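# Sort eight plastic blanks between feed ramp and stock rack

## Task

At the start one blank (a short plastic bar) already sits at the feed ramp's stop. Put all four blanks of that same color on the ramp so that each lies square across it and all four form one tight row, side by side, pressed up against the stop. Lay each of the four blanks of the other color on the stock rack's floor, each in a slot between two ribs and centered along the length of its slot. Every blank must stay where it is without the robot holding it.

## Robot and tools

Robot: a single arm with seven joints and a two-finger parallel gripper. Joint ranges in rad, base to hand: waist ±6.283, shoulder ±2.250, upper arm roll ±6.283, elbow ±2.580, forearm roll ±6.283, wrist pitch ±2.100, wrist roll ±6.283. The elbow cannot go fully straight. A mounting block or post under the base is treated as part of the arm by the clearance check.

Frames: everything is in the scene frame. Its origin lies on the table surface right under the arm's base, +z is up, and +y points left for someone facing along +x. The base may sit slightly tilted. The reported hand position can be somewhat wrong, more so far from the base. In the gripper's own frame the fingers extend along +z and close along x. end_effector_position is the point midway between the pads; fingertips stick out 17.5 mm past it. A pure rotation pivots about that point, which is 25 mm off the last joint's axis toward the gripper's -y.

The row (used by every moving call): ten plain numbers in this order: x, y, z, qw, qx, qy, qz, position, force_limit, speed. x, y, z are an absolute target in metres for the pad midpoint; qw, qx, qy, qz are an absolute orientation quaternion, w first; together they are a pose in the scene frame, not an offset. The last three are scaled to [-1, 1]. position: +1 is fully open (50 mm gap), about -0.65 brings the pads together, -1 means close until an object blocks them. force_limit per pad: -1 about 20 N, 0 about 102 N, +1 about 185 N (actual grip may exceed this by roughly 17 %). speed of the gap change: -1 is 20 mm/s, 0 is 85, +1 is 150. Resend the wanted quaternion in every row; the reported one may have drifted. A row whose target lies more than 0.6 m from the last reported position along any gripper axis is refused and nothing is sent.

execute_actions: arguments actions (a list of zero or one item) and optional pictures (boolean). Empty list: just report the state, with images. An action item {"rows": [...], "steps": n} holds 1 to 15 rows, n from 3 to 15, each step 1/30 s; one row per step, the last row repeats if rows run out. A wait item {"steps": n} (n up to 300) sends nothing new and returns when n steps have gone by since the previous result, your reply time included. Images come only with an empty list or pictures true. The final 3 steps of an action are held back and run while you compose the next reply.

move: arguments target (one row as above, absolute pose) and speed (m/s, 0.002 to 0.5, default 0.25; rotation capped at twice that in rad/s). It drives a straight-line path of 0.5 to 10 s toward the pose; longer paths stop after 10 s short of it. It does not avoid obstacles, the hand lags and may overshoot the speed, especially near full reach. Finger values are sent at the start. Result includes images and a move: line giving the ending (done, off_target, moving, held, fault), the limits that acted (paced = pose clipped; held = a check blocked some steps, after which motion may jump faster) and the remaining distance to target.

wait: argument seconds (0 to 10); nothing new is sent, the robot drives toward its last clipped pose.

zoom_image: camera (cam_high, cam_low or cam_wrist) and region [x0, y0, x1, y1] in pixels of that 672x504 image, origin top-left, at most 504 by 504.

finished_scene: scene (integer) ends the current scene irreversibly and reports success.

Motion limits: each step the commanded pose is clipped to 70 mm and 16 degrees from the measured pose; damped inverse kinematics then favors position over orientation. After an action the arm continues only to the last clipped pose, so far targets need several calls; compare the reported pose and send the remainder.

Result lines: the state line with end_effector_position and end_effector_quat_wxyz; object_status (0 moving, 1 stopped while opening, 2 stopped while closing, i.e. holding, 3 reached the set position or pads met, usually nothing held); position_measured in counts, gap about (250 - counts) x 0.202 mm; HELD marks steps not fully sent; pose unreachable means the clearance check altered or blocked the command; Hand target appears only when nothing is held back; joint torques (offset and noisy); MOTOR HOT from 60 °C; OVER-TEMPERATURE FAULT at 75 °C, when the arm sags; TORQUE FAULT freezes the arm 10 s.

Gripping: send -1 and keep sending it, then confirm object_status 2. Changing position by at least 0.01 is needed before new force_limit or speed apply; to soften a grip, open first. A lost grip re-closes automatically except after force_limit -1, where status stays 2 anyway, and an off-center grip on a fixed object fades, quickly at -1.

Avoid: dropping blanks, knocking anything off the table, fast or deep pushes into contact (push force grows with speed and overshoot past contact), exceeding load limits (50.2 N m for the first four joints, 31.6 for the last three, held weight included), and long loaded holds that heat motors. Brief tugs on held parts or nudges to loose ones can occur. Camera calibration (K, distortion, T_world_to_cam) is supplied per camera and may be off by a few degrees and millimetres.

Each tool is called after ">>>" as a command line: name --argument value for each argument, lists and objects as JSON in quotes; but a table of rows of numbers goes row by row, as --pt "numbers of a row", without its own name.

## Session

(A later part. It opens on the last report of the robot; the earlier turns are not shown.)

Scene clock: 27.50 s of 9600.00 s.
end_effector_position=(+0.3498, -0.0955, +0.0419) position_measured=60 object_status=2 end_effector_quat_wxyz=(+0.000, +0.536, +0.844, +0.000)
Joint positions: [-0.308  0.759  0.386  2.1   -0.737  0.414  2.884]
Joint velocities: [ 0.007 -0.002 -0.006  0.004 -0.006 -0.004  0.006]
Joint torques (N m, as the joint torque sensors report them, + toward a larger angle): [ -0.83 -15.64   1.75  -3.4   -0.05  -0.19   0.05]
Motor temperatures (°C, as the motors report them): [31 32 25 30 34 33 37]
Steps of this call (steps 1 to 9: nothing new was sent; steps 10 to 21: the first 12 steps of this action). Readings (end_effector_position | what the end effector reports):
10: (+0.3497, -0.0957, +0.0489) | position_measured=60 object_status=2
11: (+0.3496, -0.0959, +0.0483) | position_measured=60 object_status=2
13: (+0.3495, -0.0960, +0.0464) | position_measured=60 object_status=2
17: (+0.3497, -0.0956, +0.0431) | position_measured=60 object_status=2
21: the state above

>>> execute_actions --actions '[{"rows": [[0.3497,-0.0956,0.042,0,0.5366,0.8439,0,0.86,-0.3,-0.3],[0.3497,-0.0956,0.042,0,0.5366,0.8439,0,0.86,-0.3,-0.3],[0.3497,-0.0956,0.042,0,0.5366,0.8439,0,0.86,-0.3,-0.3],[0.3497,-0.0956,0.0425,0,0.5366,0.8439,0,0.86,-0.3,-0.3],[0.3497,-0.0956,0.044,0,0.5366,0.8439,0,0.86,-0.3,-0.3],[0.3497,-0.0956,0.0475,0,0.5366,0.8439,0,0.86,-0.3,-0.3],[0.3497,-0.0956,0.052,0,0.5366,0.8439,0,0.86,-0.3,-0.3],[0.3497,-0.0956,0.0575,0,0.5366,0.8439,0,0.86,-0.3,-0.3],[0.3497,-0.0956,0.063,0,0.5366,0.8439,0,0.86,-0.3,-0.3],[0.3497,-0.0956,0.068,0,0.5366,0.8439,0,0.86,-0.3,-0.3],[0.3497,-0.0956,0.072,0,0.5366,0.8439,0,0.86,-0.3,-0.3],[0.3495,-0.0951,0.075,0,0.5366,0.8439,0,0.86,-0.3,-0.3],[0.3488,-0.0936,0.0765,0,0.5366,0.8439,0,0.86,-0.3,-0.3],[0.3474,-0.0907,0.077,0,0.5366,0.8439,0,0.86,-0.3,-0.3],[0.3455,-0.0867,0.077,0,0.5366,0.8439,0,0.86,-0.3,-0.3]], "steps": 15}]'

>>> execute_actions --actions '[{"rows": [[0.343,-0.0813,0.077,0,0.5366,0.8439,0,0.86,-0.3,-0.3],[0.3402,-0.0754,0.077,0,0.5366,0.8439,0,0.86,-0.3,-0.3],[0.3372,-0.069,0.077,0,0.5366,0.8439,0,0.86,-0.3,-0.3],[0.3342,-0.0626,0.077,0,0.5366,0.8439,0,0.86,-0.3,-0.3],[0.3315,-0.0567,0.077,0,0.5366,0.8439,0,0.86,-0.3,-0.3],[0.3294,-0.0522,0.0765,0,0.5366,0.8439,0,0.86,-0.3,-0.3],[0.3278,-0.0488,0.0755,0,0.5366,0.8439,0,0.86,-0.3,-0.3],[0.3269,-0.0469,0.074,0,0.5366,0.8439,0,0.86,-0.3,-0.3],[0.3266,-0.0463,0.072,0,0.5366,0.8439,0,0.86,-0.3,-0.3],[0.3266,-0.0463,0.069,0,0.5366,0.8439,0,0.86,-0.3,-0.3],[0.3266,-0.0463,0.066,0,0.5366,0.8439,0,0.86,-0.3,-0.3],[0.3266,-0.0463,0.063,0,0.5366,0.8439,0,0.86,-0.3,-0.3],[0.3266,-0.0463,0.0605,0,0.5366,0.8439,0,0.86,-0.3,-0.3],[0.3266,-0.0463,0.059,0,0.5366,0.8439,0,0.86,-0.3,-0.3],[0.3266,-0.0463,0.058,0,0.5366,0.8439,0,0.86,-0.3,-0.3]], "steps": 15}]'

>>> execute_actions --actions '[{"rows": [[0.3266,-0.0463,0.058,0,0.5366,0.8439,0,0.86,-0.3,-0.3]], "steps": 6}]' --pictures true

Scene clock: 28.47 s of 9600.00 s.
end_effector_position=(+0.3501, -0.0948, +0.0641) position_measured=24 object_status=3 end_effector_quat_wxyz=(+0.001, +0.536, +0.844, +0.001)
Joint positions: [-0.347  0.71   0.442  2.098 -0.694  0.473  2.847]
Joint velocities: [-0.213 -0.264  0.331 -0.027  0.269  0.347 -0.23 ]
Joint torques (N m, as the joint torque sensors report them, + toward a larger angle): [ -0.29 -15.95   2.78  -3.55   0.51   0.16  -0.19]
Motor temperatures (°C, as the motors report them): [31 32 25 30 34 33 37]
Off your previous action's commanded pose: 0.001 m, 0 deg at its last step (step 3 of this call).
Steps of this call (steps 1 to 3: the last 3 steps of your previous action; steps 4 to 17: nothing new was sent; steps 18 to 29: the first 12 steps of this action). Readings (end_effector_position | what the end effector reports):
18: (+0.3499, -0.0954, +0.0420) | position_measured=52 object_status=0
19: (+0.3499, -0.0954, +0.0421) | position_measured=41 object_status=0
21: (+0.3499, -0.0955, +0.0422) | position_measured=25 object_status=0
25: (+0.3503, -0.0946, +0.0482) | position_measured=24 object_status=0
29: the state above

Scene clock: 28.97 s of 9600.00 s.
end_effector_position=(+0.3256, -0.0485, +0.0689) position_measured=24 object_status=3 end_effector_quat_wxyz=(-0.002, +0.538, +0.843, -0.001)
Joint positions: [-0.472  0.665  0.439  2.193 -0.721  0.427  2.765]
Joint velocities: [ 0.141  0.15  -0.236  0.053 -0.195 -0.254  0.114]
Joint torques (N m, as the joint torque sensors report them, + toward a larger angle): [  0.7  -15.29   3.16  -3.24   0.29  -0.57  -0.23]
Motor temperatures (°C, as the motors report them): [31 32 25 30 34 33 37]
Off your previous action's commanded pose: 0.008 m, 0 deg at its last step (step 3 of this call).
Steps of this call (steps 1 to 3: the last 3 steps of your previous action; steps 4 to 15: the first 12 steps of this action). Readings (end_effector_position | what the end effector reports):
4: (+0.3477, -0.0916, +0.0751) | position_measured=24 object_status=3
5: (+0.3457, -0.0882, +0.0759) | position_measured=24 object_status=3
7: (+0.3414, -0.0791, +0.0765) | position_measured=24 object_status=3
11: (+0.3312, -0.0579, +0.0760) | position_measured=24 object_status=3
15: the state above

Scene clock: 29.17 s of 9600.00 s.
end_effector_position=(+0.3268, -0.0459, +0.0588) position_measured=24 object_status=3 end_effector_quat_wxyz=(+0.000, +0.536, +0.844, +0.000)
Joint positions: [-0.453  0.686  0.401  2.198 -0.749  0.388  2.787]
Joint velocities: [ 0.014  0.013 -0.055  0.007 -0.035 -0.048  0.032]
Joint torques (N m, as the joint torque sensors report them, + toward a larger angle): [ -0.26 -16.16   2.9   -2.69   0.26  -0.01  -0.14]
Motor temperatures (°C, as the motors report them): [31 32 25 30 34 33 37]
Off your previous action's commanded pose: 0.004 m, 0 deg at its last step (step 3 of this call).
Steps of this call (steps 1 to 3: the last 3 steps of your previous action; steps 4 to 6: the first 3 steps of this action). Readings (end_effector_position | what the end effector reports):
4: (+0.3263, -0.0470, +0.0603) | position_measured=24 object_status=3
5: (+0.3266, -0.0464, +0.0592) | position_measured=24 object_status=3
6: the state above
camera_calibration (this result's frames):
cam_wrist: T_world_to_cam=[[-0.340514, 0.939777, 0.029482, 0.140591], [0.938471, 0.337784, 0.0719345, -0.27881], [0.0576438, 0.0521627, -0.996974, 0.206313], [0, 0, 0, 1]] pos_world=[0.297635, -0.0487085, 0.221599]

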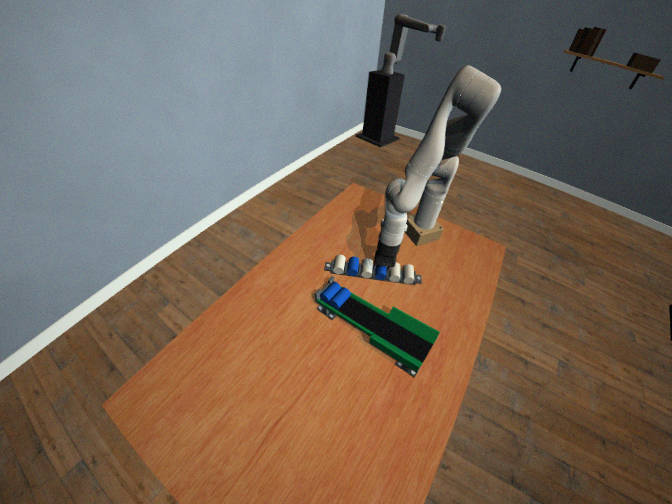

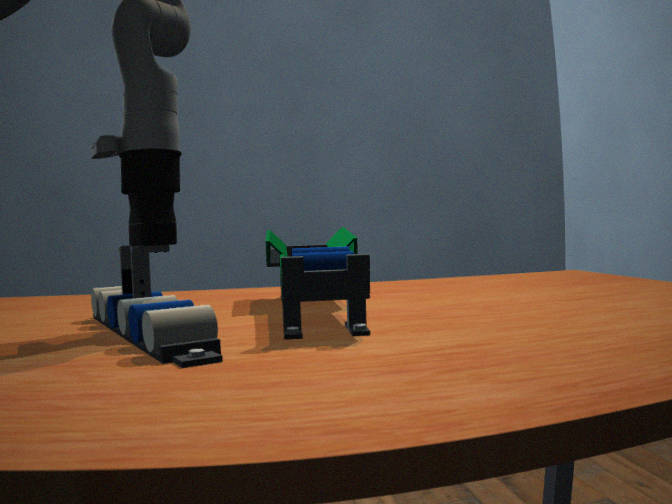

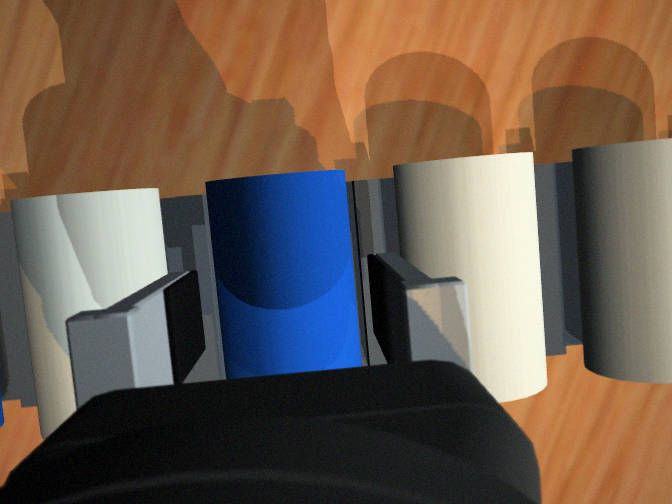

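>>> execute_actions --actions '[{"rows": [[0.3269,-0.0463,0.0565,0,0.5366,0.8439,0,0.86,-0.3,-0.3],[0.3269,-0.0463,0.054,0,0.5366,0.8439,0,0.86,-0.3,-0.3],[0.3269,-0.0463,0.051,0,0.5366,0.8439,0,0.86,-0.3,-0.3],[0.3269,-0.0463,0.048,0,0.5366,0.8439,0,0.86,-0.3,-0.3],[0.3269,-0.0463,0.045,0,0.5366,0.8439,0,0.86,-0.3,-0.3],[0.3269,-0.0463,0.0422,0,0.5366,0.8439,0,0.86,-0.3,-0.3],[0.3269,-0.0463,0.04,0,0.5366,0.8439,0,0.86,-0.3,-0.3],[0.3269,-0.0463,0.0384,0,0.5366,0.8439,0,0.86,-0.3,-0.3],[0.3269,-0.0463,0.0374,0,0.5366,0.8439,0,0.86,-0.3,-0.3],[0.3269,-0.0463,0.037,0,0.5366,0.8439,0,0.86,-0.3,-0.3],[0.3269,-0.0463,0.037,0,0.5366,0.8439,0,0.86,-0.3,-0.3],[0.3269,-0.0463,0.037,0,0.5366,0.8439,0,0.86,-0.3,-0.3],[0.3269,-0.0463,0.037,0,0.5366,0.8439,0,-1,-0.3,-0.8]], "steps": 15}]'

>>> execute_actions --actions '[{"rows": [[0.3269,-0.0463,0.037,0,0.5366,0.8439,0,-1,-0.3,-0.8]], "steps": 9}]'

>>> move --target '[0.329, -0.0454, 0.095, 0, 0.5366, 0.8439, 0, -1, -0.3, -0.8]' --speed 0.18

>>> move --target '[0.5603, -0.041, 0.148, 0, 0.7355, 0.6775, 0, -1, -0.3, -0.8]' --speed 0.35

Scene clock: 30.87 s of 9600.00 s.
end_effector_position=(+0.3273, -0.0457, +0.0381) position_measured=24 object_status=3 end_effector_quat_wxyz=(+0.000, +0.536, +0.844, +0.000)
Joint positions: [-0.403  0.733  0.328  2.2   -0.799  0.322  2.83 ]
Joint velocities: [ 0.039  0.024 -0.077  0.006 -0.043 -0.068  0.047]
Joint torques (N m, as the joint torque sensors report them, + toward a larger angle): [ -0.67 -16.21   1.95  -2.37   0.2    0.04  -0.12]
Motor temperatures (°C, as the motors report them): [31 32 25 30 34 33 37]
Off your previous action's commanded pose: 0.001 m, 0 deg at its last step (step 3 of this call).
Steps of this call (steps 1 to 3: the last 3 steps of your previous action; steps 4 to 39: nothing new was sent; steps 40 to 51: the first 12 steps of this action). Readings (end_effector_position | what the end effector reports):
40: (+0.3266, -0.0464, +0.0578) | position_measured=24 object_status=3
41: (+0.3265, -0.0467, +0.0569) | position_measured=24 object_status=3
43: (+0.3264, -0.0472, +0.0536) | position_measured=24 object_status=3
47: (+0.3265, -0.0468, +0.0439) | position_measured=24 object_status=3
51: the state above

Scene clock: 31.17 s of 9600.00 s.
end_effector_position=(+0.3271, -0.0461, +0.0372) position_measured=59 object_status=0 end_effector_quat_wxyz=(+0.000, +0.536, +0.844, +0.000)
Joint positions: [-0.399  0.735  0.325  2.2   -0.801  0.318  2.833]
Joint velocities: [ 0.002  0.    -0.001  0.    -0.001  0.002  0.001]
Joint torques (N m, as the joint torque sensors report them, + toward a larger angle): [  0.14 -15.18   2.39  -1.93   0.15  -0.14   0.13]
Motor temperatures (°C, as the motors report them): [31 32 25 30 34 33 37]
Off your previous action's commanded pose: 0.001 m, 0 deg at its last step (step 3 of this call).
Steps of this call (steps 1 to 3: the last 3 steps of your previous action; steps 4 to 9: the first 6 steps of this action). Readings (end_effector_position | what the end effector reports):
4: (+0.3273, -0.0458, +0.0373) | position_measured=44 object_status=0
5: (+0.3272, -0.0459, +0.0372) | position_measured=50 object_status=0
7: (+0.3271, -0.0460, +0.0372) | position_measured=59 object_status=0
9: the state above

Scene clock: 32.30 s of 9600.00 s.
end_effector_position=(+0.3287, -0.0456, +0.0948) position_measured=59 object_status=2 end_effector_quat_wxyz=(-0.000, +0.537, +0.844, -0.000)
Joint positions: [-0.537  0.608  0.516  2.177 -0.65   0.505  2.696]
Joint velocities: [-0.005 -0.002 -0.001 -0.001  0.001  0.001 -0.002]
Joint torques (N m, as the joint torque sensors report them, + toward a larger angle): [ -0.04 -14.46   3.04  -3.99   0.29  -0.17   0.31]
Motor temperatures (°C, as the motors report them): [31 32 25 30 34 33 37]
Hand target: +0.329, -0.045, +0.095; -0.000, +0.537, +0.844, -0.000
Off your previous action's commanded pose: 0.000 m, 0 deg at its last step (step 3 of this call).
Off the commanded pose: 0.000 m, 0 deg.
Kept back: nothing.
move: done
camera_calibration (this result's frames):
cam_wrist: T_world_to_cam=[[-0.338706, 0.940428, 0.0295712, 0.139292], [0.939172, 0.336019, 0.0710453, -0.283436], [0.0568765, 0.0518359, -0.997035, 0.242382], [0, 0, 0, 1]] pos_world=[0.299589, -0.0483182, 0.257681]

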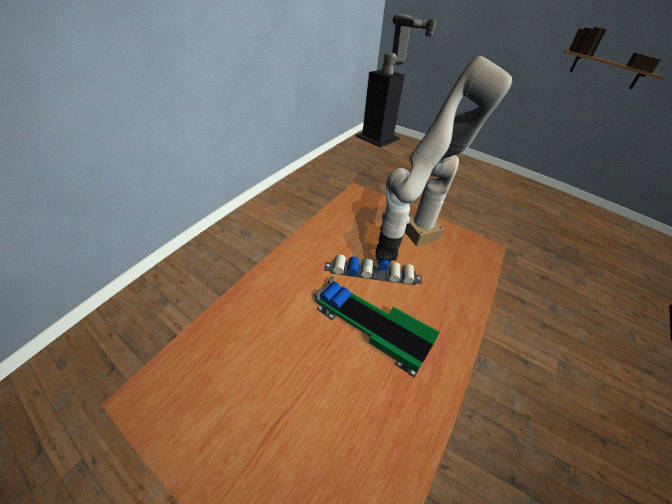

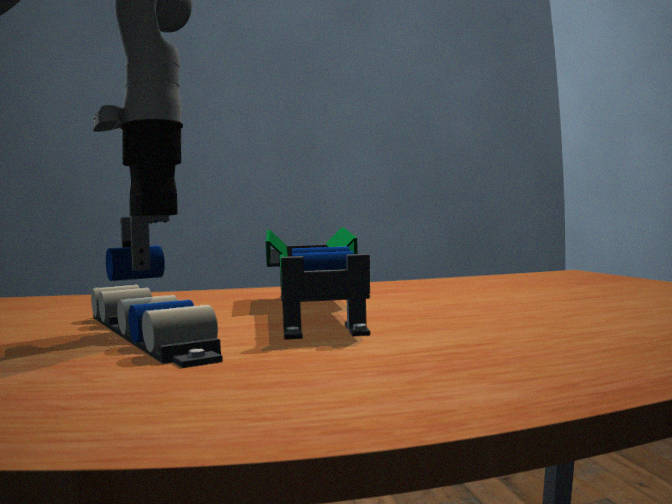

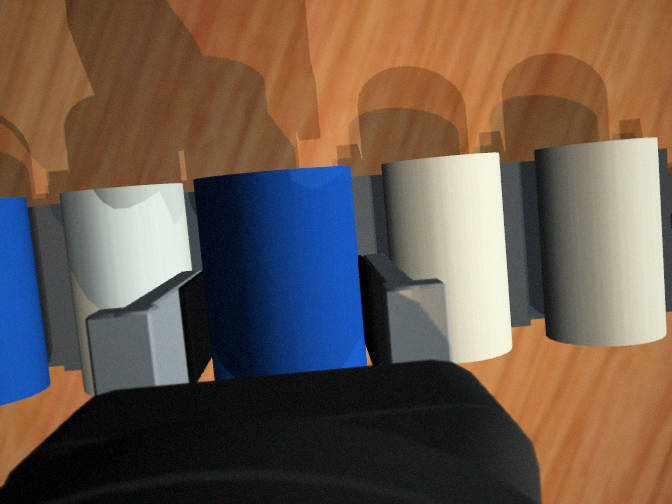

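Scene clock: 33.70 s of 9600.00 s.
end_effector_position=(+0.5605, -0.0409, +0.1493) position_measured=59 object_status=2 end_effector_quat_wxyz=(+0.001, +0.736, +0.677, -0.000)
Joint positions: [-0.516  0.937  0.733  1.276 -0.642  1.154  1.956]
Joint velocities: [ 0.009  0.015  0.    -0.008  0.     0.005 -0.002]
Joint torques (N m, as the joint torque sensors report them, + toward a larger angle): [ -0.19 -23.98   5.78  -7.57   0.3   -0.02   0.07]
Motor temperatures (°C, as the motors report them): [31 32 25 30 34 33 37]
Hand target: +0.560, -0.041, +0.149; +0.001, +0.736, +0.677, -0.001
Off the commanded pose: 0.001 m, 0 deg.
Kept back: nothing.
move: done
camera_calibration (this result's frames):
cam_wrist: T_world_to_cam=[[0.173129, 0.984501, 0.0279979, -0.0731031], [0.981901, -0.174749, 0.0730335, -0.551746], [0.0767942, 0.014847, -0.996936, 0.270623], [0, 0, 0, 1]] pos_world=[0.533634, -0.0284648, 0.312136]

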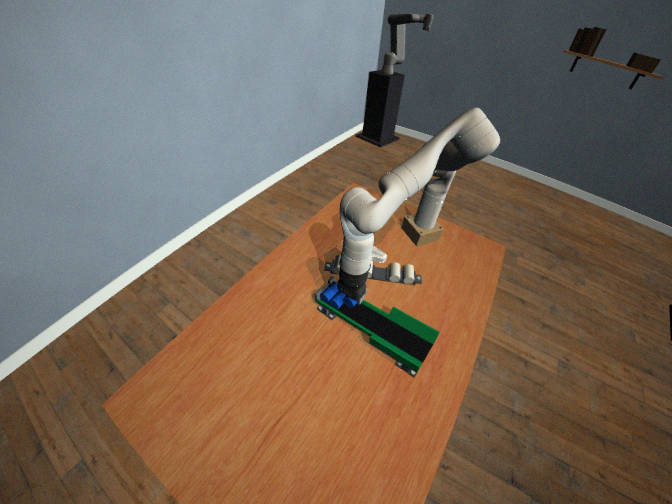

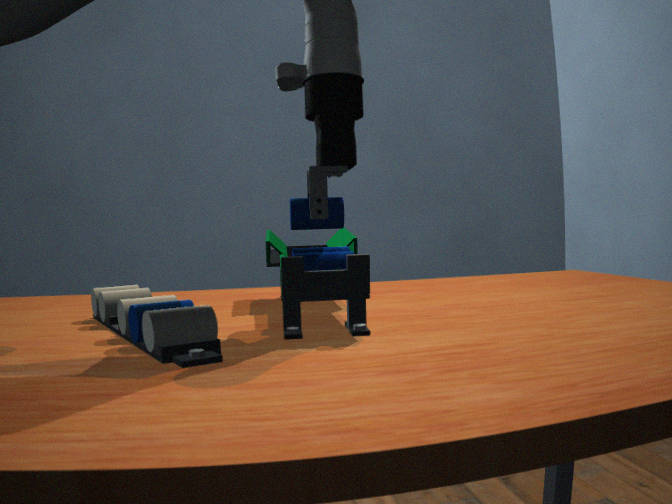

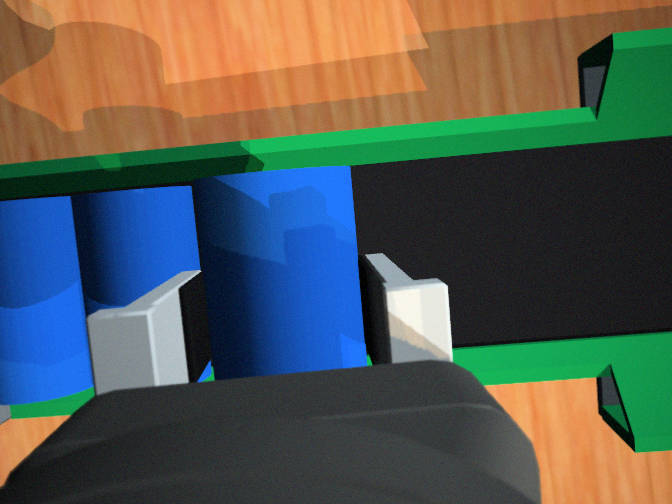

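>>> move --target '[0.5606, -0.0395, 0.116, 0, 0.7355, 0.6775, 0, -1, -0.3, -0.8]' --speed 0.12

>>> zoom_image --camera "cam_wrist" --region '[60, 120, 420, 260]'

Scene clock: 34.67 s of 9600.00 s.
end_effector_position=(+0.5607, -0.0394, +0.1161) position_measured=59 object_status=2 end_effector_quat_wxyz=(+0.000, +0.735, +0.678, +0.000)
Joint positions: [-0.511  0.98   0.709  1.302 -0.669  1.091  1.975]
Joint velocities: [ 0.001  0.001  0.     0.001  0.002 -0.001  0.   ]
Joint torques (N m, as the joint torque sensors report them, + toward a larger angle): [ -0.25 -23.59   5.68  -7.22   0.15   0.01  -0.03]
Motor temperatures (°C, as the motors report them): [31 32 25 30 34 33 37]
Hand target: +0.561, -0.039, +0.116; +0.000, +0.735, +0.678, +0.000
Off the commanded pose: 0.000 m, 0 deg.
Kept back: nothing.
move: done
camera_calibration (this result's frames):
cam_wrist: T_world_to_cam=[[0.171927, 0.984671, 0.0294085, -0.0731431], [0.982201, -0.173635, 0.0716401, -0.549261], [0.0756482, 0.0165682, -0.996997, 0.238185], [0, 0, 0, 1]] pos_world=[0.534042, -0.0272954, 0.27897]

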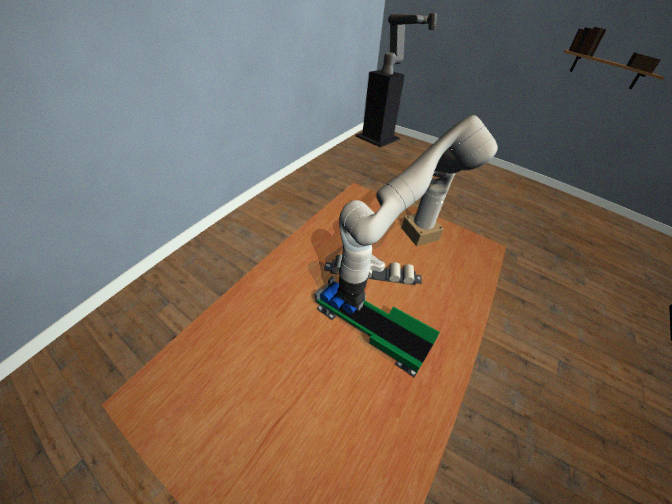

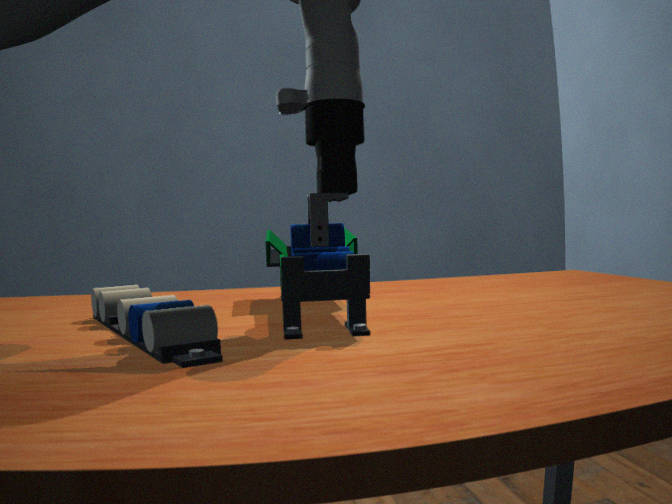

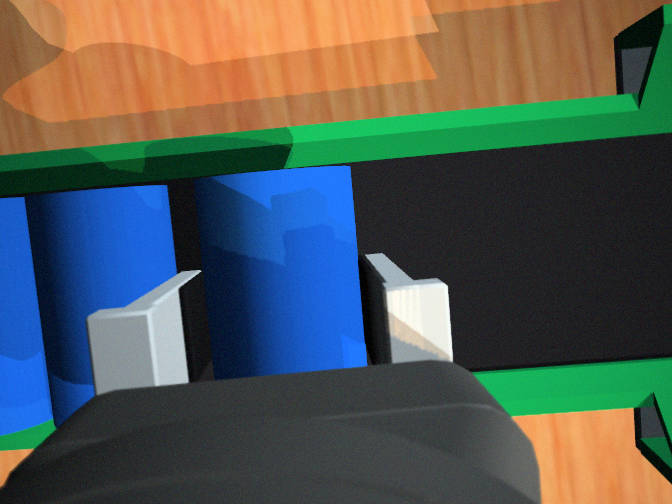

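Region (60, 120, 420, 260) of cam_wrist's 672x504 image, scaled by 1.400.

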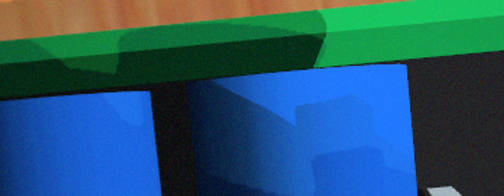

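>>> execute_actions --actions '[{"rows": [[0.5606,-0.0395,0.1145,0,0.7355,0.6775,0,-1,-0.3,-0.8],[0.5606,-0.0395,0.112,0,0.7355,0.6775,0,-1,-0.3,-0.8],[0.5606,-0.0395,0.109,0,0.7355,0.6775,0,-1,-0.3,-0.8],[0.5606,-0.0395,0.106,0,0.7355,0.6775,0,-1,-0.3,-0.8],[0.5606,-0.0395,0.1033,0,0.7355,0.6775,0,-1,-0.3,-0.8],[0.5606,-0.0395,0.101,0,0.7355,0.6775,0,-1,-0.3,-0.8],[0.5606,-0.0395,0.0992,0,0.7355,0.6775,0,-1,-0.3,-0.8],[0.5606,-0.0395,0.0979,0,0.7355,0.6775,0,-1,-0.3,-0.8],[0.5606,-0.0395,0.0969,0,0.7355,0.6775,0,-1,-0.3,-0.8],[0.5606,-0.0395,0.0961,0,0.7355,0.6775,0,-1,-0.3,-0.8],[0.5606,-0.0395,0.0954,0,0.7355,0.6775,0,-1,-0.3,-0.8],[0.5606,-0.0395,0.0948,0,0.7355,0.6775,0,-1,-0.3,-0.8],[0.5606,-0.0395,0.0942,0,0.7355,0.6775,0,-1,-0.3,-0.8],[0.5606,-0.0395,0.0937,0,0.7355,0.6775,0,-1,-0.3,-0.8],[0.5606,-0.0395,0.0932,0,0.7355,0.6775,0,-1,-0.3,-0.8]], "steps": 15}]'

>>> execute_actions --actions '[{"rows": [[0.5606,-0.0395,0.093,0,0.7355,0.6775,0,-1,-0.3,-0.8]], "steps": 7}]'

Scene clock: 35.33 s of 9600.00 s.
end_effector_position=(+0.5606, -0.0393, +0.0962) position_measured=59 object_status=2 end_effector_quat_wxyz=(-0.000, +0.735, +0.678, +0.000)
Joint positions: [-0.506  1.007  0.695  1.315 -0.686  1.054  1.987]
Joint velocities: [ 0.006  0.033 -0.018  0.012 -0.019 -0.045  0.014]
Joint torques (N m, as the joint torque sensors report them, + toward a larger angle): [ -0.36 -23.66   5.37  -7.1    0.4    0.28   0.03]
Motor temperatures (°C, as the motors report them): [31 32 25 30 34 33 37]
Steps of this call (steps 1 to 8: nothing new was sent; steps 9 to 20: the first 12 steps of this action). Readings (end_effector_position | what the end effector reports):
9: (+0.5607, -0.0395, +0.1158) | position_measured=59 object_status=2
10: (+0.5607, -0.0396, +0.1150) | position_measured=59 object_status=2
12: (+0.5607, -0.0398, +0.1113) | position_measured=59 object_status=2
16: (+0.5605, -0.0395, +0.1014) | position_measured=59 object_status=2
20: the state above

Scene clock: 35.57 s of 9600.00 s.
end_effector_position=(+0.5607, -0.0394, +0.0934) position_measured=59 object_status=2 end_effector_quat_wxyz=(+0.000, +0.735, +0.678, +0.000)
Joint positions: [-0.505  1.011  0.693  1.317 -0.688  1.048  1.988]
Joint velocities: [ 0.002  0.    -0.     0.    -0.004 -0.003  0.001]
Joint torques (N m, as the joint torque sensors report them, + toward a larger angle): [ -0.16 -23.69   5.64  -6.47   0.06   0.41   0.1 ]
Motor temperatures (°C, as the motors report them): [31 32 25 30 34 33 37]
Off your previous action's commanded pose: 0.001 m, 0 deg at its last step (step 3 of this call).
Steps of this call (steps 1 to 3: the last 3 steps of your previous action; steps 4 to 7: the first 4 steps of this action). Readings (end_effector_position | what the end effector reports):
4: (+0.5607, -0.0394, +0.0938) | position_measured=59 object_status=2
5: (+0.5606, -0.0394, +0.0934) | position_measured=59 object_status=2
7: the state above

>>> execute_actions --actions '[{"rows": [[0.5606,-0.0395,0.0934,0,0.7355,0.6775,0,0.8,-0.3,-0.3]], "steps": 4}]'

>>> move --target '[0.5606, -0.0395, 0.14, 0, 0.7355, 0.6775, 0, 0.8, -0.3, -0.3]' --speed 0.1

>>> move --target '[0.3728, -0.1448, 0.078, 0, 0.5366, 0.8439, 0, 0.86, -0.3, -0.3]' --speed 0.35

Scene clock: 35.83 s of 9600.00 s.
end_effector_position=(+0.5607, -0.0395, +0.0934) position_measured=52 object_status=0 end_effector_quat_wxyz=(+0.000, +0.735, +0.678, +0.000)
Joint positions: [-0.505  1.011  0.693  1.317 -0.689  1.048  1.988]
Joint velocities: [-0.001 -0.003  0.001 -0.002  0.002  0.003 -0.002]
Joint torques (N m, as the joint torque sensors report them, + toward a larger angle): [ -0.21 -23.79   5.2   -6.49   0.23  -0.25  -0.3 ]
Motor temperatures (°C, as the motors report them): [31 32 25 30 34 33 37]
Off your previous action's commanded pose: 0.000 m, 0 deg at its last step (step 3 of this call).
Steps of this call (steps 1 to 3: the last 3 steps of your previous action; steps 4 to 7: nothing new was sent; step 8: the first step of this action). Readings (end_effector_position | what the end effector reports):
8: the state above

Scene clock: 36.93 s of 9600.00 s.
end_effector_position=(+0.5605, -0.0396, +0.1399) position_measured=32 object_status=3 end_effector_quat_wxyz=(-0.000, +0.736, +0.677, -0.000)
Joint positions: [-0.515  0.949  0.726  1.283 -0.65   1.138  1.96 ]
Joint velocities: [-0.001 -0.001 -0.001  0.001  0.001  0.001 -0.   ]
Joint torques (N m, as the joint torque sensors report them, + toward a larger angle): [ -0.13 -23.15   5.23  -7.4    0.26   0.06  -0.04]
Motor temperatures (°C, as the motors report them): [31 32 25 30 34 33 37]
Hand target: +0.560, -0.040, +0.140; -0.000, +0.736, +0.677, +0.000
Off your previous action's commanded pose: 0.000 m, 0 deg at its last step (step 3 of this call).
Off the commanded pose: 0.000 m, 0 deg.
Kept back: nothing.
move: done
camera_calibration (this result's frames):
cam_wrist: T_world_to_cam=[[0.172747, 0.984531, 0.0292742, -0.0740648], [0.982076, -0.174439, 0.071398, -0.550678], [0.0754001, 0.0164157, -0.997018, 0.262026], [0, 0, 0, 1]] pos_world=[0.533845, -0.027442, 0.30273]

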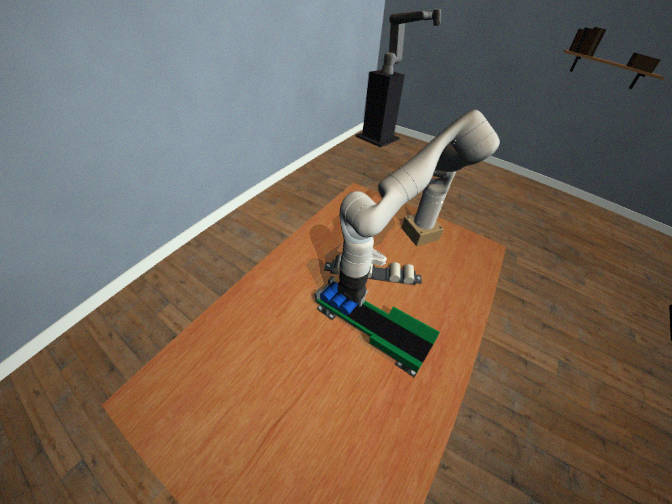

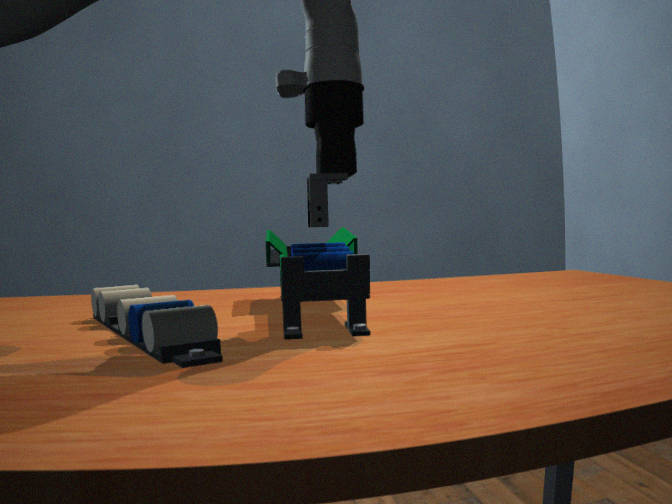

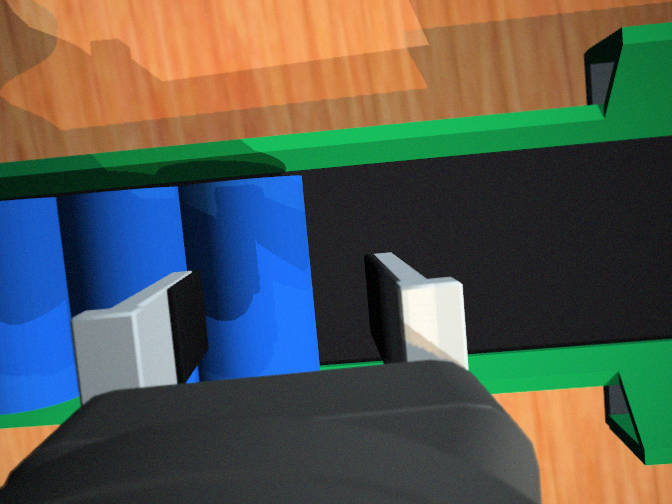

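Scene clock: 38.27 s of 9600.00 s.
end_effector_position=(+0.3729, -0.1437, +0.0773) position_measured=24 object_status=3 end_effector_quat_wxyz=(-0.001, +0.535, +0.845, +0.000)
Joint positions: [-0.268  0.734  0.5    1.97  -0.636  0.596  2.881]
Joint velocities: [ 0.013 -0.007  0.004  0.001 -0.007 -0.     0.007]
Joint torques (N m, as the joint torque sensors report them, + toward a larger angle): [ -0.54 -17.16   2.83  -4.69   0.27   0.02   0.02]
Motor temperatures (°C, as the motors report them): [31 32 25 30 34 33 37]
Hand target: +0.373, -0.144, +0.078; -0.001, +0.536, +0.844, +0.001
Off the commanded pose: 0.001 m, 0 deg.
Kept back: nothing.
move: done
camera_calibration (this result's frames):
cam_wrist: T_world_to_cam=[[-0.342648, 0.938948, 0.0311291, 0.248166], [0.937788, 0.339871, 0.0710052, -0.289698], [0.0560903, 0.0535223, -0.99699, 0.228025], [0, 0, 0, 1]] pos_world=[0.343919, -0.146759, 0.240183]

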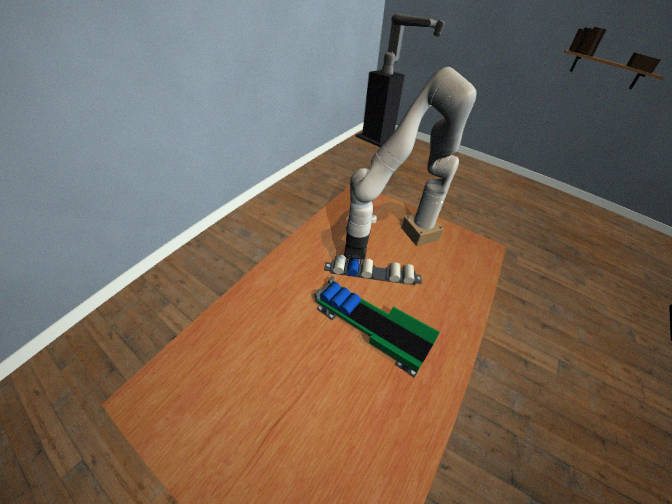

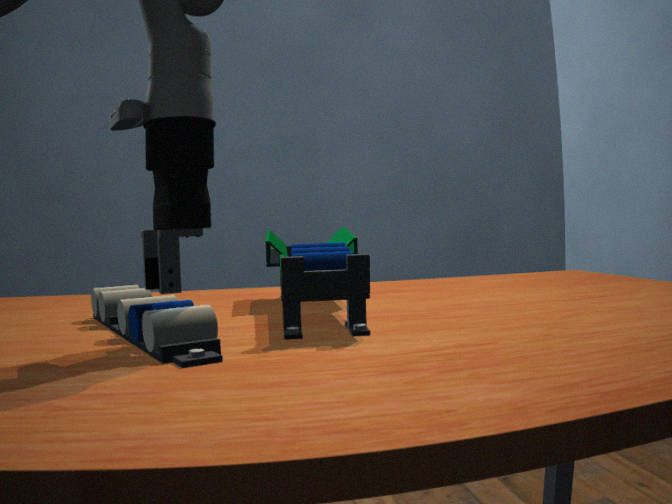

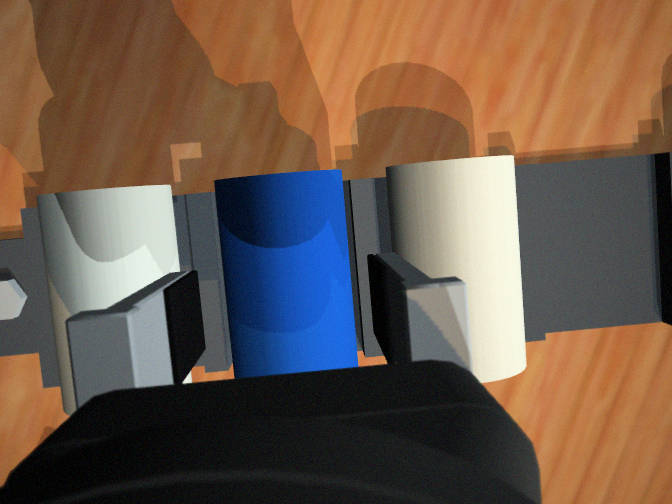

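>>> move --target '[0.3725, -0.1445, 0.0373, 0, 0.5366, 0.8439, 0, 0.86, -0.3, -0.3]' --speed 0.11

>>> execute_actions --actions '[{"rows": [[0.3725,-0.1445,0.0373,0,0.5366,0.8439,0,-1,-0.3,-0.8]], "steps": 12}]'

>>> move --target '[0.3745, -0.1436, 0.105, 0, 0.5366, 0.8439, 0, -1, -0.3, -0.8]' --speed 0.2

Scene clock: 39.27 s of 9600.00 s.
end_effector_position=(+0.3729, -0.1443, +0.0376) position_measured=24 object_status=3 end_effector_quat_wxyz=(+0.000, +0.536, +0.844, +0.000)
Joint positions: [-0.215  0.813  0.419  1.981 -0.706  0.493  2.939]
Joint velocities: [ 0.006  0.005  0.001  0.    -0.001 -0.002  0.002]
Joint torques (N m, as the joint torque sensors report them, + toward a larger angle): [ -0.39 -17.56   3.15  -3.54  -0.03  -0.04  -0.12]
Motor temperatures (°C, as the motors report them): [31 32 25 30 34 33 37]
Hand target: +0.373, -0.145, +0.037; +0.000, +0.536, +0.844, +0.000
Off the commanded pose: 0.001 m, 0 deg.
Kept back: nothing.
move: done
camera_calibration (this result's frames):
cam_wrist: T_world_to_cam=[[-0.340707, 0.939719, 0.0290998, 0.24941], [0.938387, 0.337994, 0.0720369, -0.287223], [0.0578589, 0.0518504, -0.996977, 0.187531], [0, 0, 0, 1]] pos_world=[0.343652, -0.147019, 0.200397]

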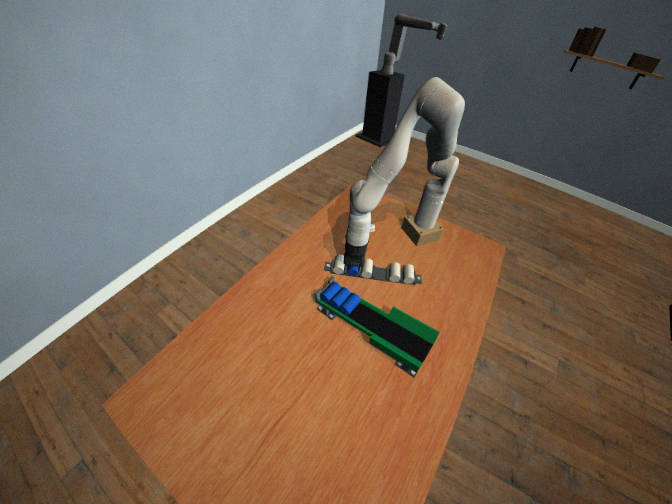

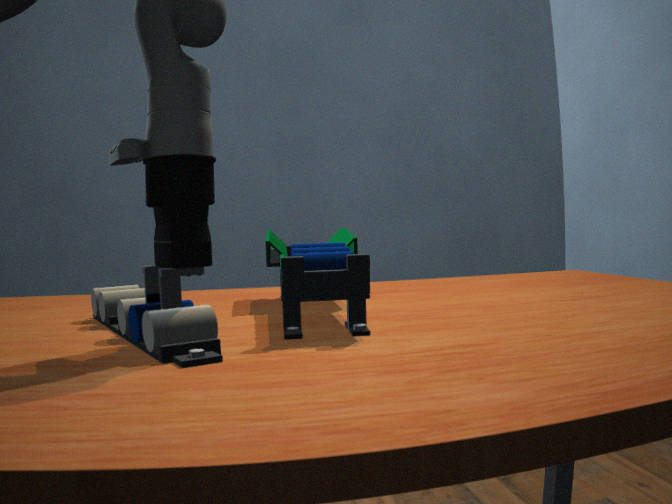

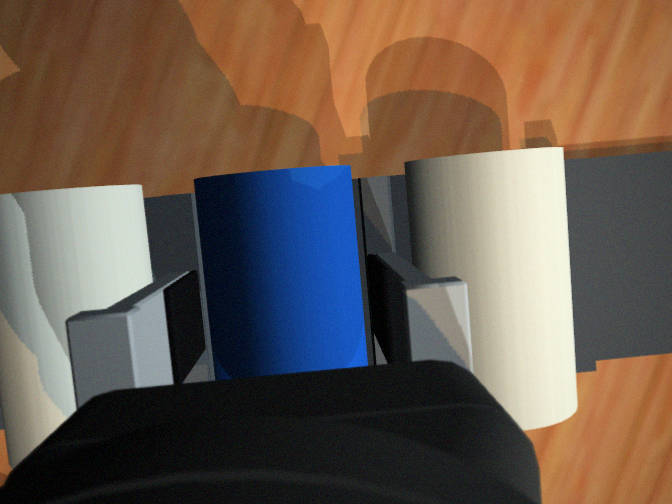

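Scene clock: 39.57 s of 9600.00 s.
end_effector_position=(+0.3725, -0.1445, +0.0373) position_measured=59 object_status=0 end_effector_quat_wxyz=(+0.000, +0.537, +0.844, +0.000)
Joint positions: [-0.214  0.813  0.419  1.981 -0.706  0.493  2.939]
Joint velocities: [ 0.     0.     0.001 -0.    -0.001 -0.     0.   ]
Joint torques (N m, as the joint torque sensors report them, + toward a larger angle): [ -0.52 -17.73   3.05  -3.55   0.14  -0.05  -0.2 ]
Motor temperatures (°C, as the motors report them): [31 32 25 30 34 33 37]
Steps of this call (steps 1 to 9: the first 9 steps of this action). Readings (end_effector_position | what the end effector reports):
1: (+0.3728, -0.1444, +0.0375) | position_measured=28 object_status=0
2: (+0.3727, -0.1444, +0.0374) | position_measured=33 object_status=0
4: (+0.3726, -0.1444, +0.0374) | position_measured=44 object_status=0
8: (+0.3725, -0.1445, +0.0373) | position_measured=59 object_status=0
9: the state above

Scene clock: 40.67 s of 9600.00 s.
end_effector_position=(+0.3741, -0.1438, +0.1048) position_measured=59 object_status=2 end_effector_quat_wxyz=(-0.000, +0.537, +0.844, -0.000)
Joint positions: [-0.304  0.682  0.551  1.953 -0.586  0.666  2.833]
Joint velocities: [-0.003 -0.003 -0.001  0.     0.003  0.    -0.001]
Joint torques (N m, as the joint torque sensors report them, + toward a larger angle): [ -0.2  -16.81   3.53  -5.41   0.19  -0.06  -0.05]
Motor temperatures (°C, as the motors report them): [31 32 25 30 34 33 37]
Hand target: +0.374, -0.144, +0.105; -0.000, +0.537, +0.844, -0.000
Off your previous action's commanded pose: 0.000 m, 0 deg at its last step (step 3 of this call).
Off the commanded pose: 0.000 m, 0 deg.
Kept back: nothing.
move: done
camera_calibration (this result's frames):
cam_wrist: T_world_to_cam=[[-0.338887, 0.940363, 0.029531, 0.246742], [0.939102, 0.336199, 0.0711166, -0.293838], [0.0569472, 0.0518332, -0.997031, 0.254793], [0, 0, 0, 1]] pos_world=[0.345052, -0.146446, 0.267646]

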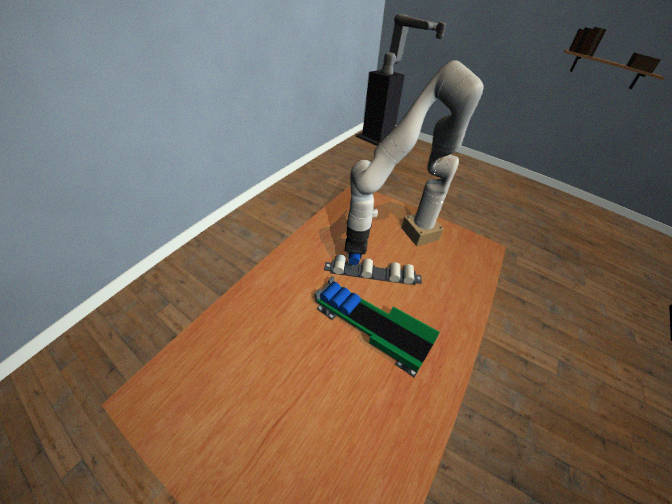

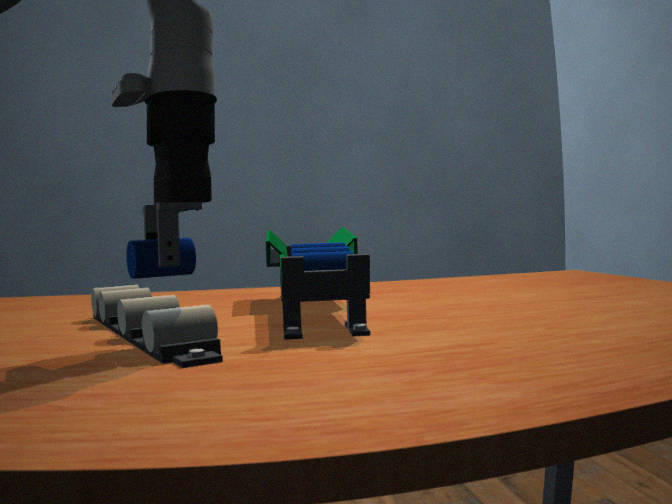

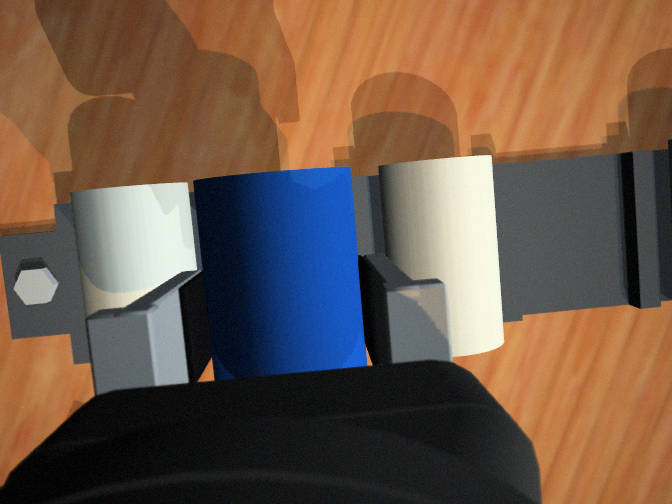

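>>> move --target '[0.5637, 0.0002, 0.168, 0, 0.7355, 0.6775, 0, -1, -0.3, -0.8]' --speed 0.35

>>> move --target '[0.5637, 0.0002, 0.119, 0, 0.7355, 0.6775, 0, -1, -0.3, -0.8]' --speed 0.18

Scene clock: 42.27 s of 9600.00 s.
end_effector_position=(+0.5639, -0.0000, +0.1690) position_measured=59 object_status=2 end_effector_quat_wxyz=(+0.001, +0.736, +0.677, +0.000)
Joint positions: [-0.585  0.916  0.745  1.248 -0.627  1.198  1.871]
Joint velocities: [ 0.005  0.012 -0.001 -0.008  0.004  0.003 -0.002]
Joint torques (N m, as the joint torque sensors report them, + toward a larger angle): [ -0.52 -23.51   5.65  -7.85   0.06  -0.1    0.12]
Motor temperatures (°C, as the motors report them): [31 32 25 30 34 33 37]
Hand target: +0.564, -0.000, +0.168; +0.001, +0.736, +0.677, -0.000
Off the commanded pose: 0.001 m, 0 deg.
Kept back: nothing.
move: done
camera_calibration (this result's frames):
cam_wrist: T_world_to_cam=[[0.173289, 0.984459, 0.0284711, -0.11464], [0.981847, -0.174948, 0.0732782, -0.549382], [0.0771204, 0.015256, -0.996905, 0.289205], [0, 0, 0, 1]] pos_world=[0.536971, 0.0123325, 0.331832]

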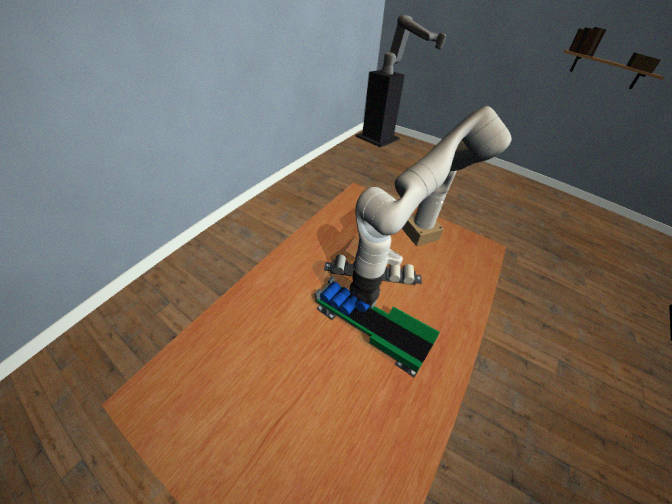

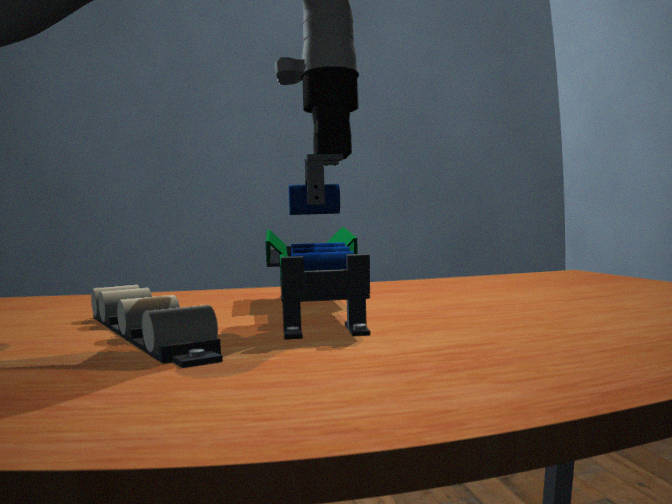

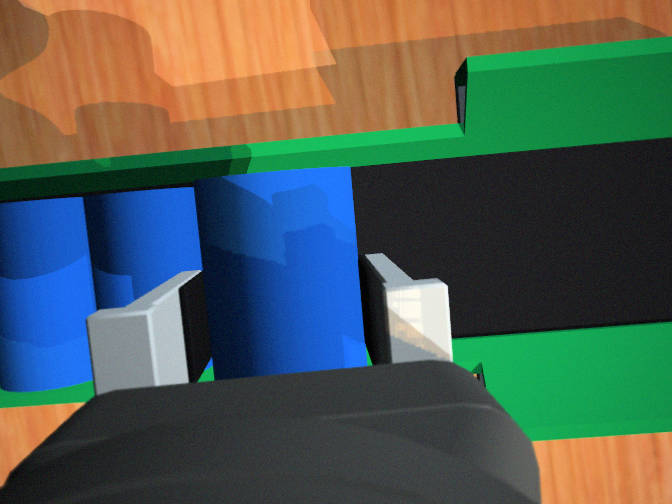

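Scene clock: 43.03 s of 9600.00 s.
end_effector_position=(+0.5638, +0.0003, +0.1191) position_measured=59 object_status=2 end_effector_quat_wxyz=(+0.000, +0.735, +0.678, +0.000)
Joint positions: [-0.578  0.978  0.711  1.293 -0.666  1.1    1.903]
Joint velocities: [ 0.001  0.002 -0.    -0.001 -0.002  0.    -0.   ]
Joint torques (N m, as the joint torque sensors report them, + toward a larger angle): [ -0.47 -23.81   5.5   -6.91   0.18   0.16  -0.06]
Motor temperatures (°C, as the motors report them): [31 32 25 30 34 33 37]
Hand target: +0.564, +0.000, +0.119; +0.000, +0.735, +0.678, +0.000
Off the commanded pose: 0.000 m, 0 deg.
Kept back: nothing.
move: done
camera_calibration (this result's frames):
cam_wrist: T_world_to_cam=[[0.171789, 0.984695, 0.029407, -0.112803], [0.982224, -0.173498, 0.0716537, -0.545672], [0.0756591, 0.0165749, -0.996996, 0.2403], [0, 0, 0, 1]] pos_world=[0.53717, 0.0124207, 0.281995]

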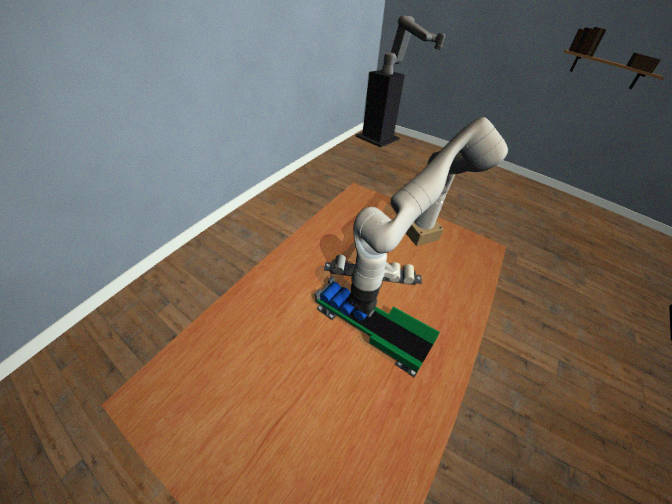

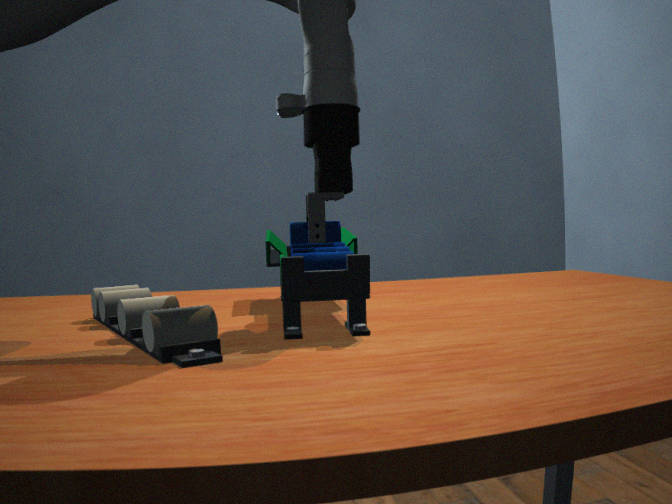

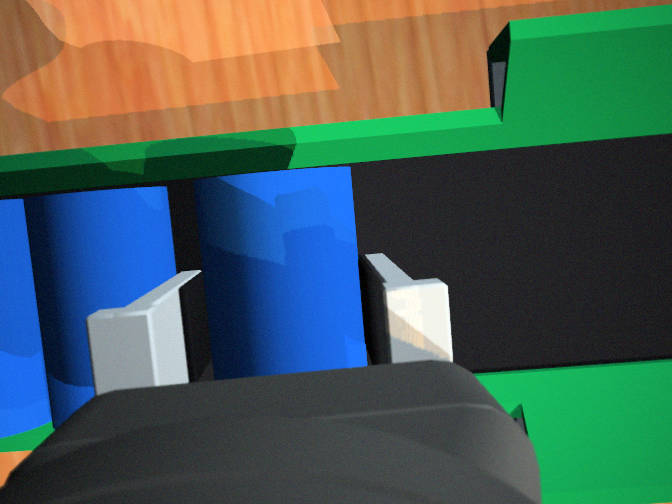

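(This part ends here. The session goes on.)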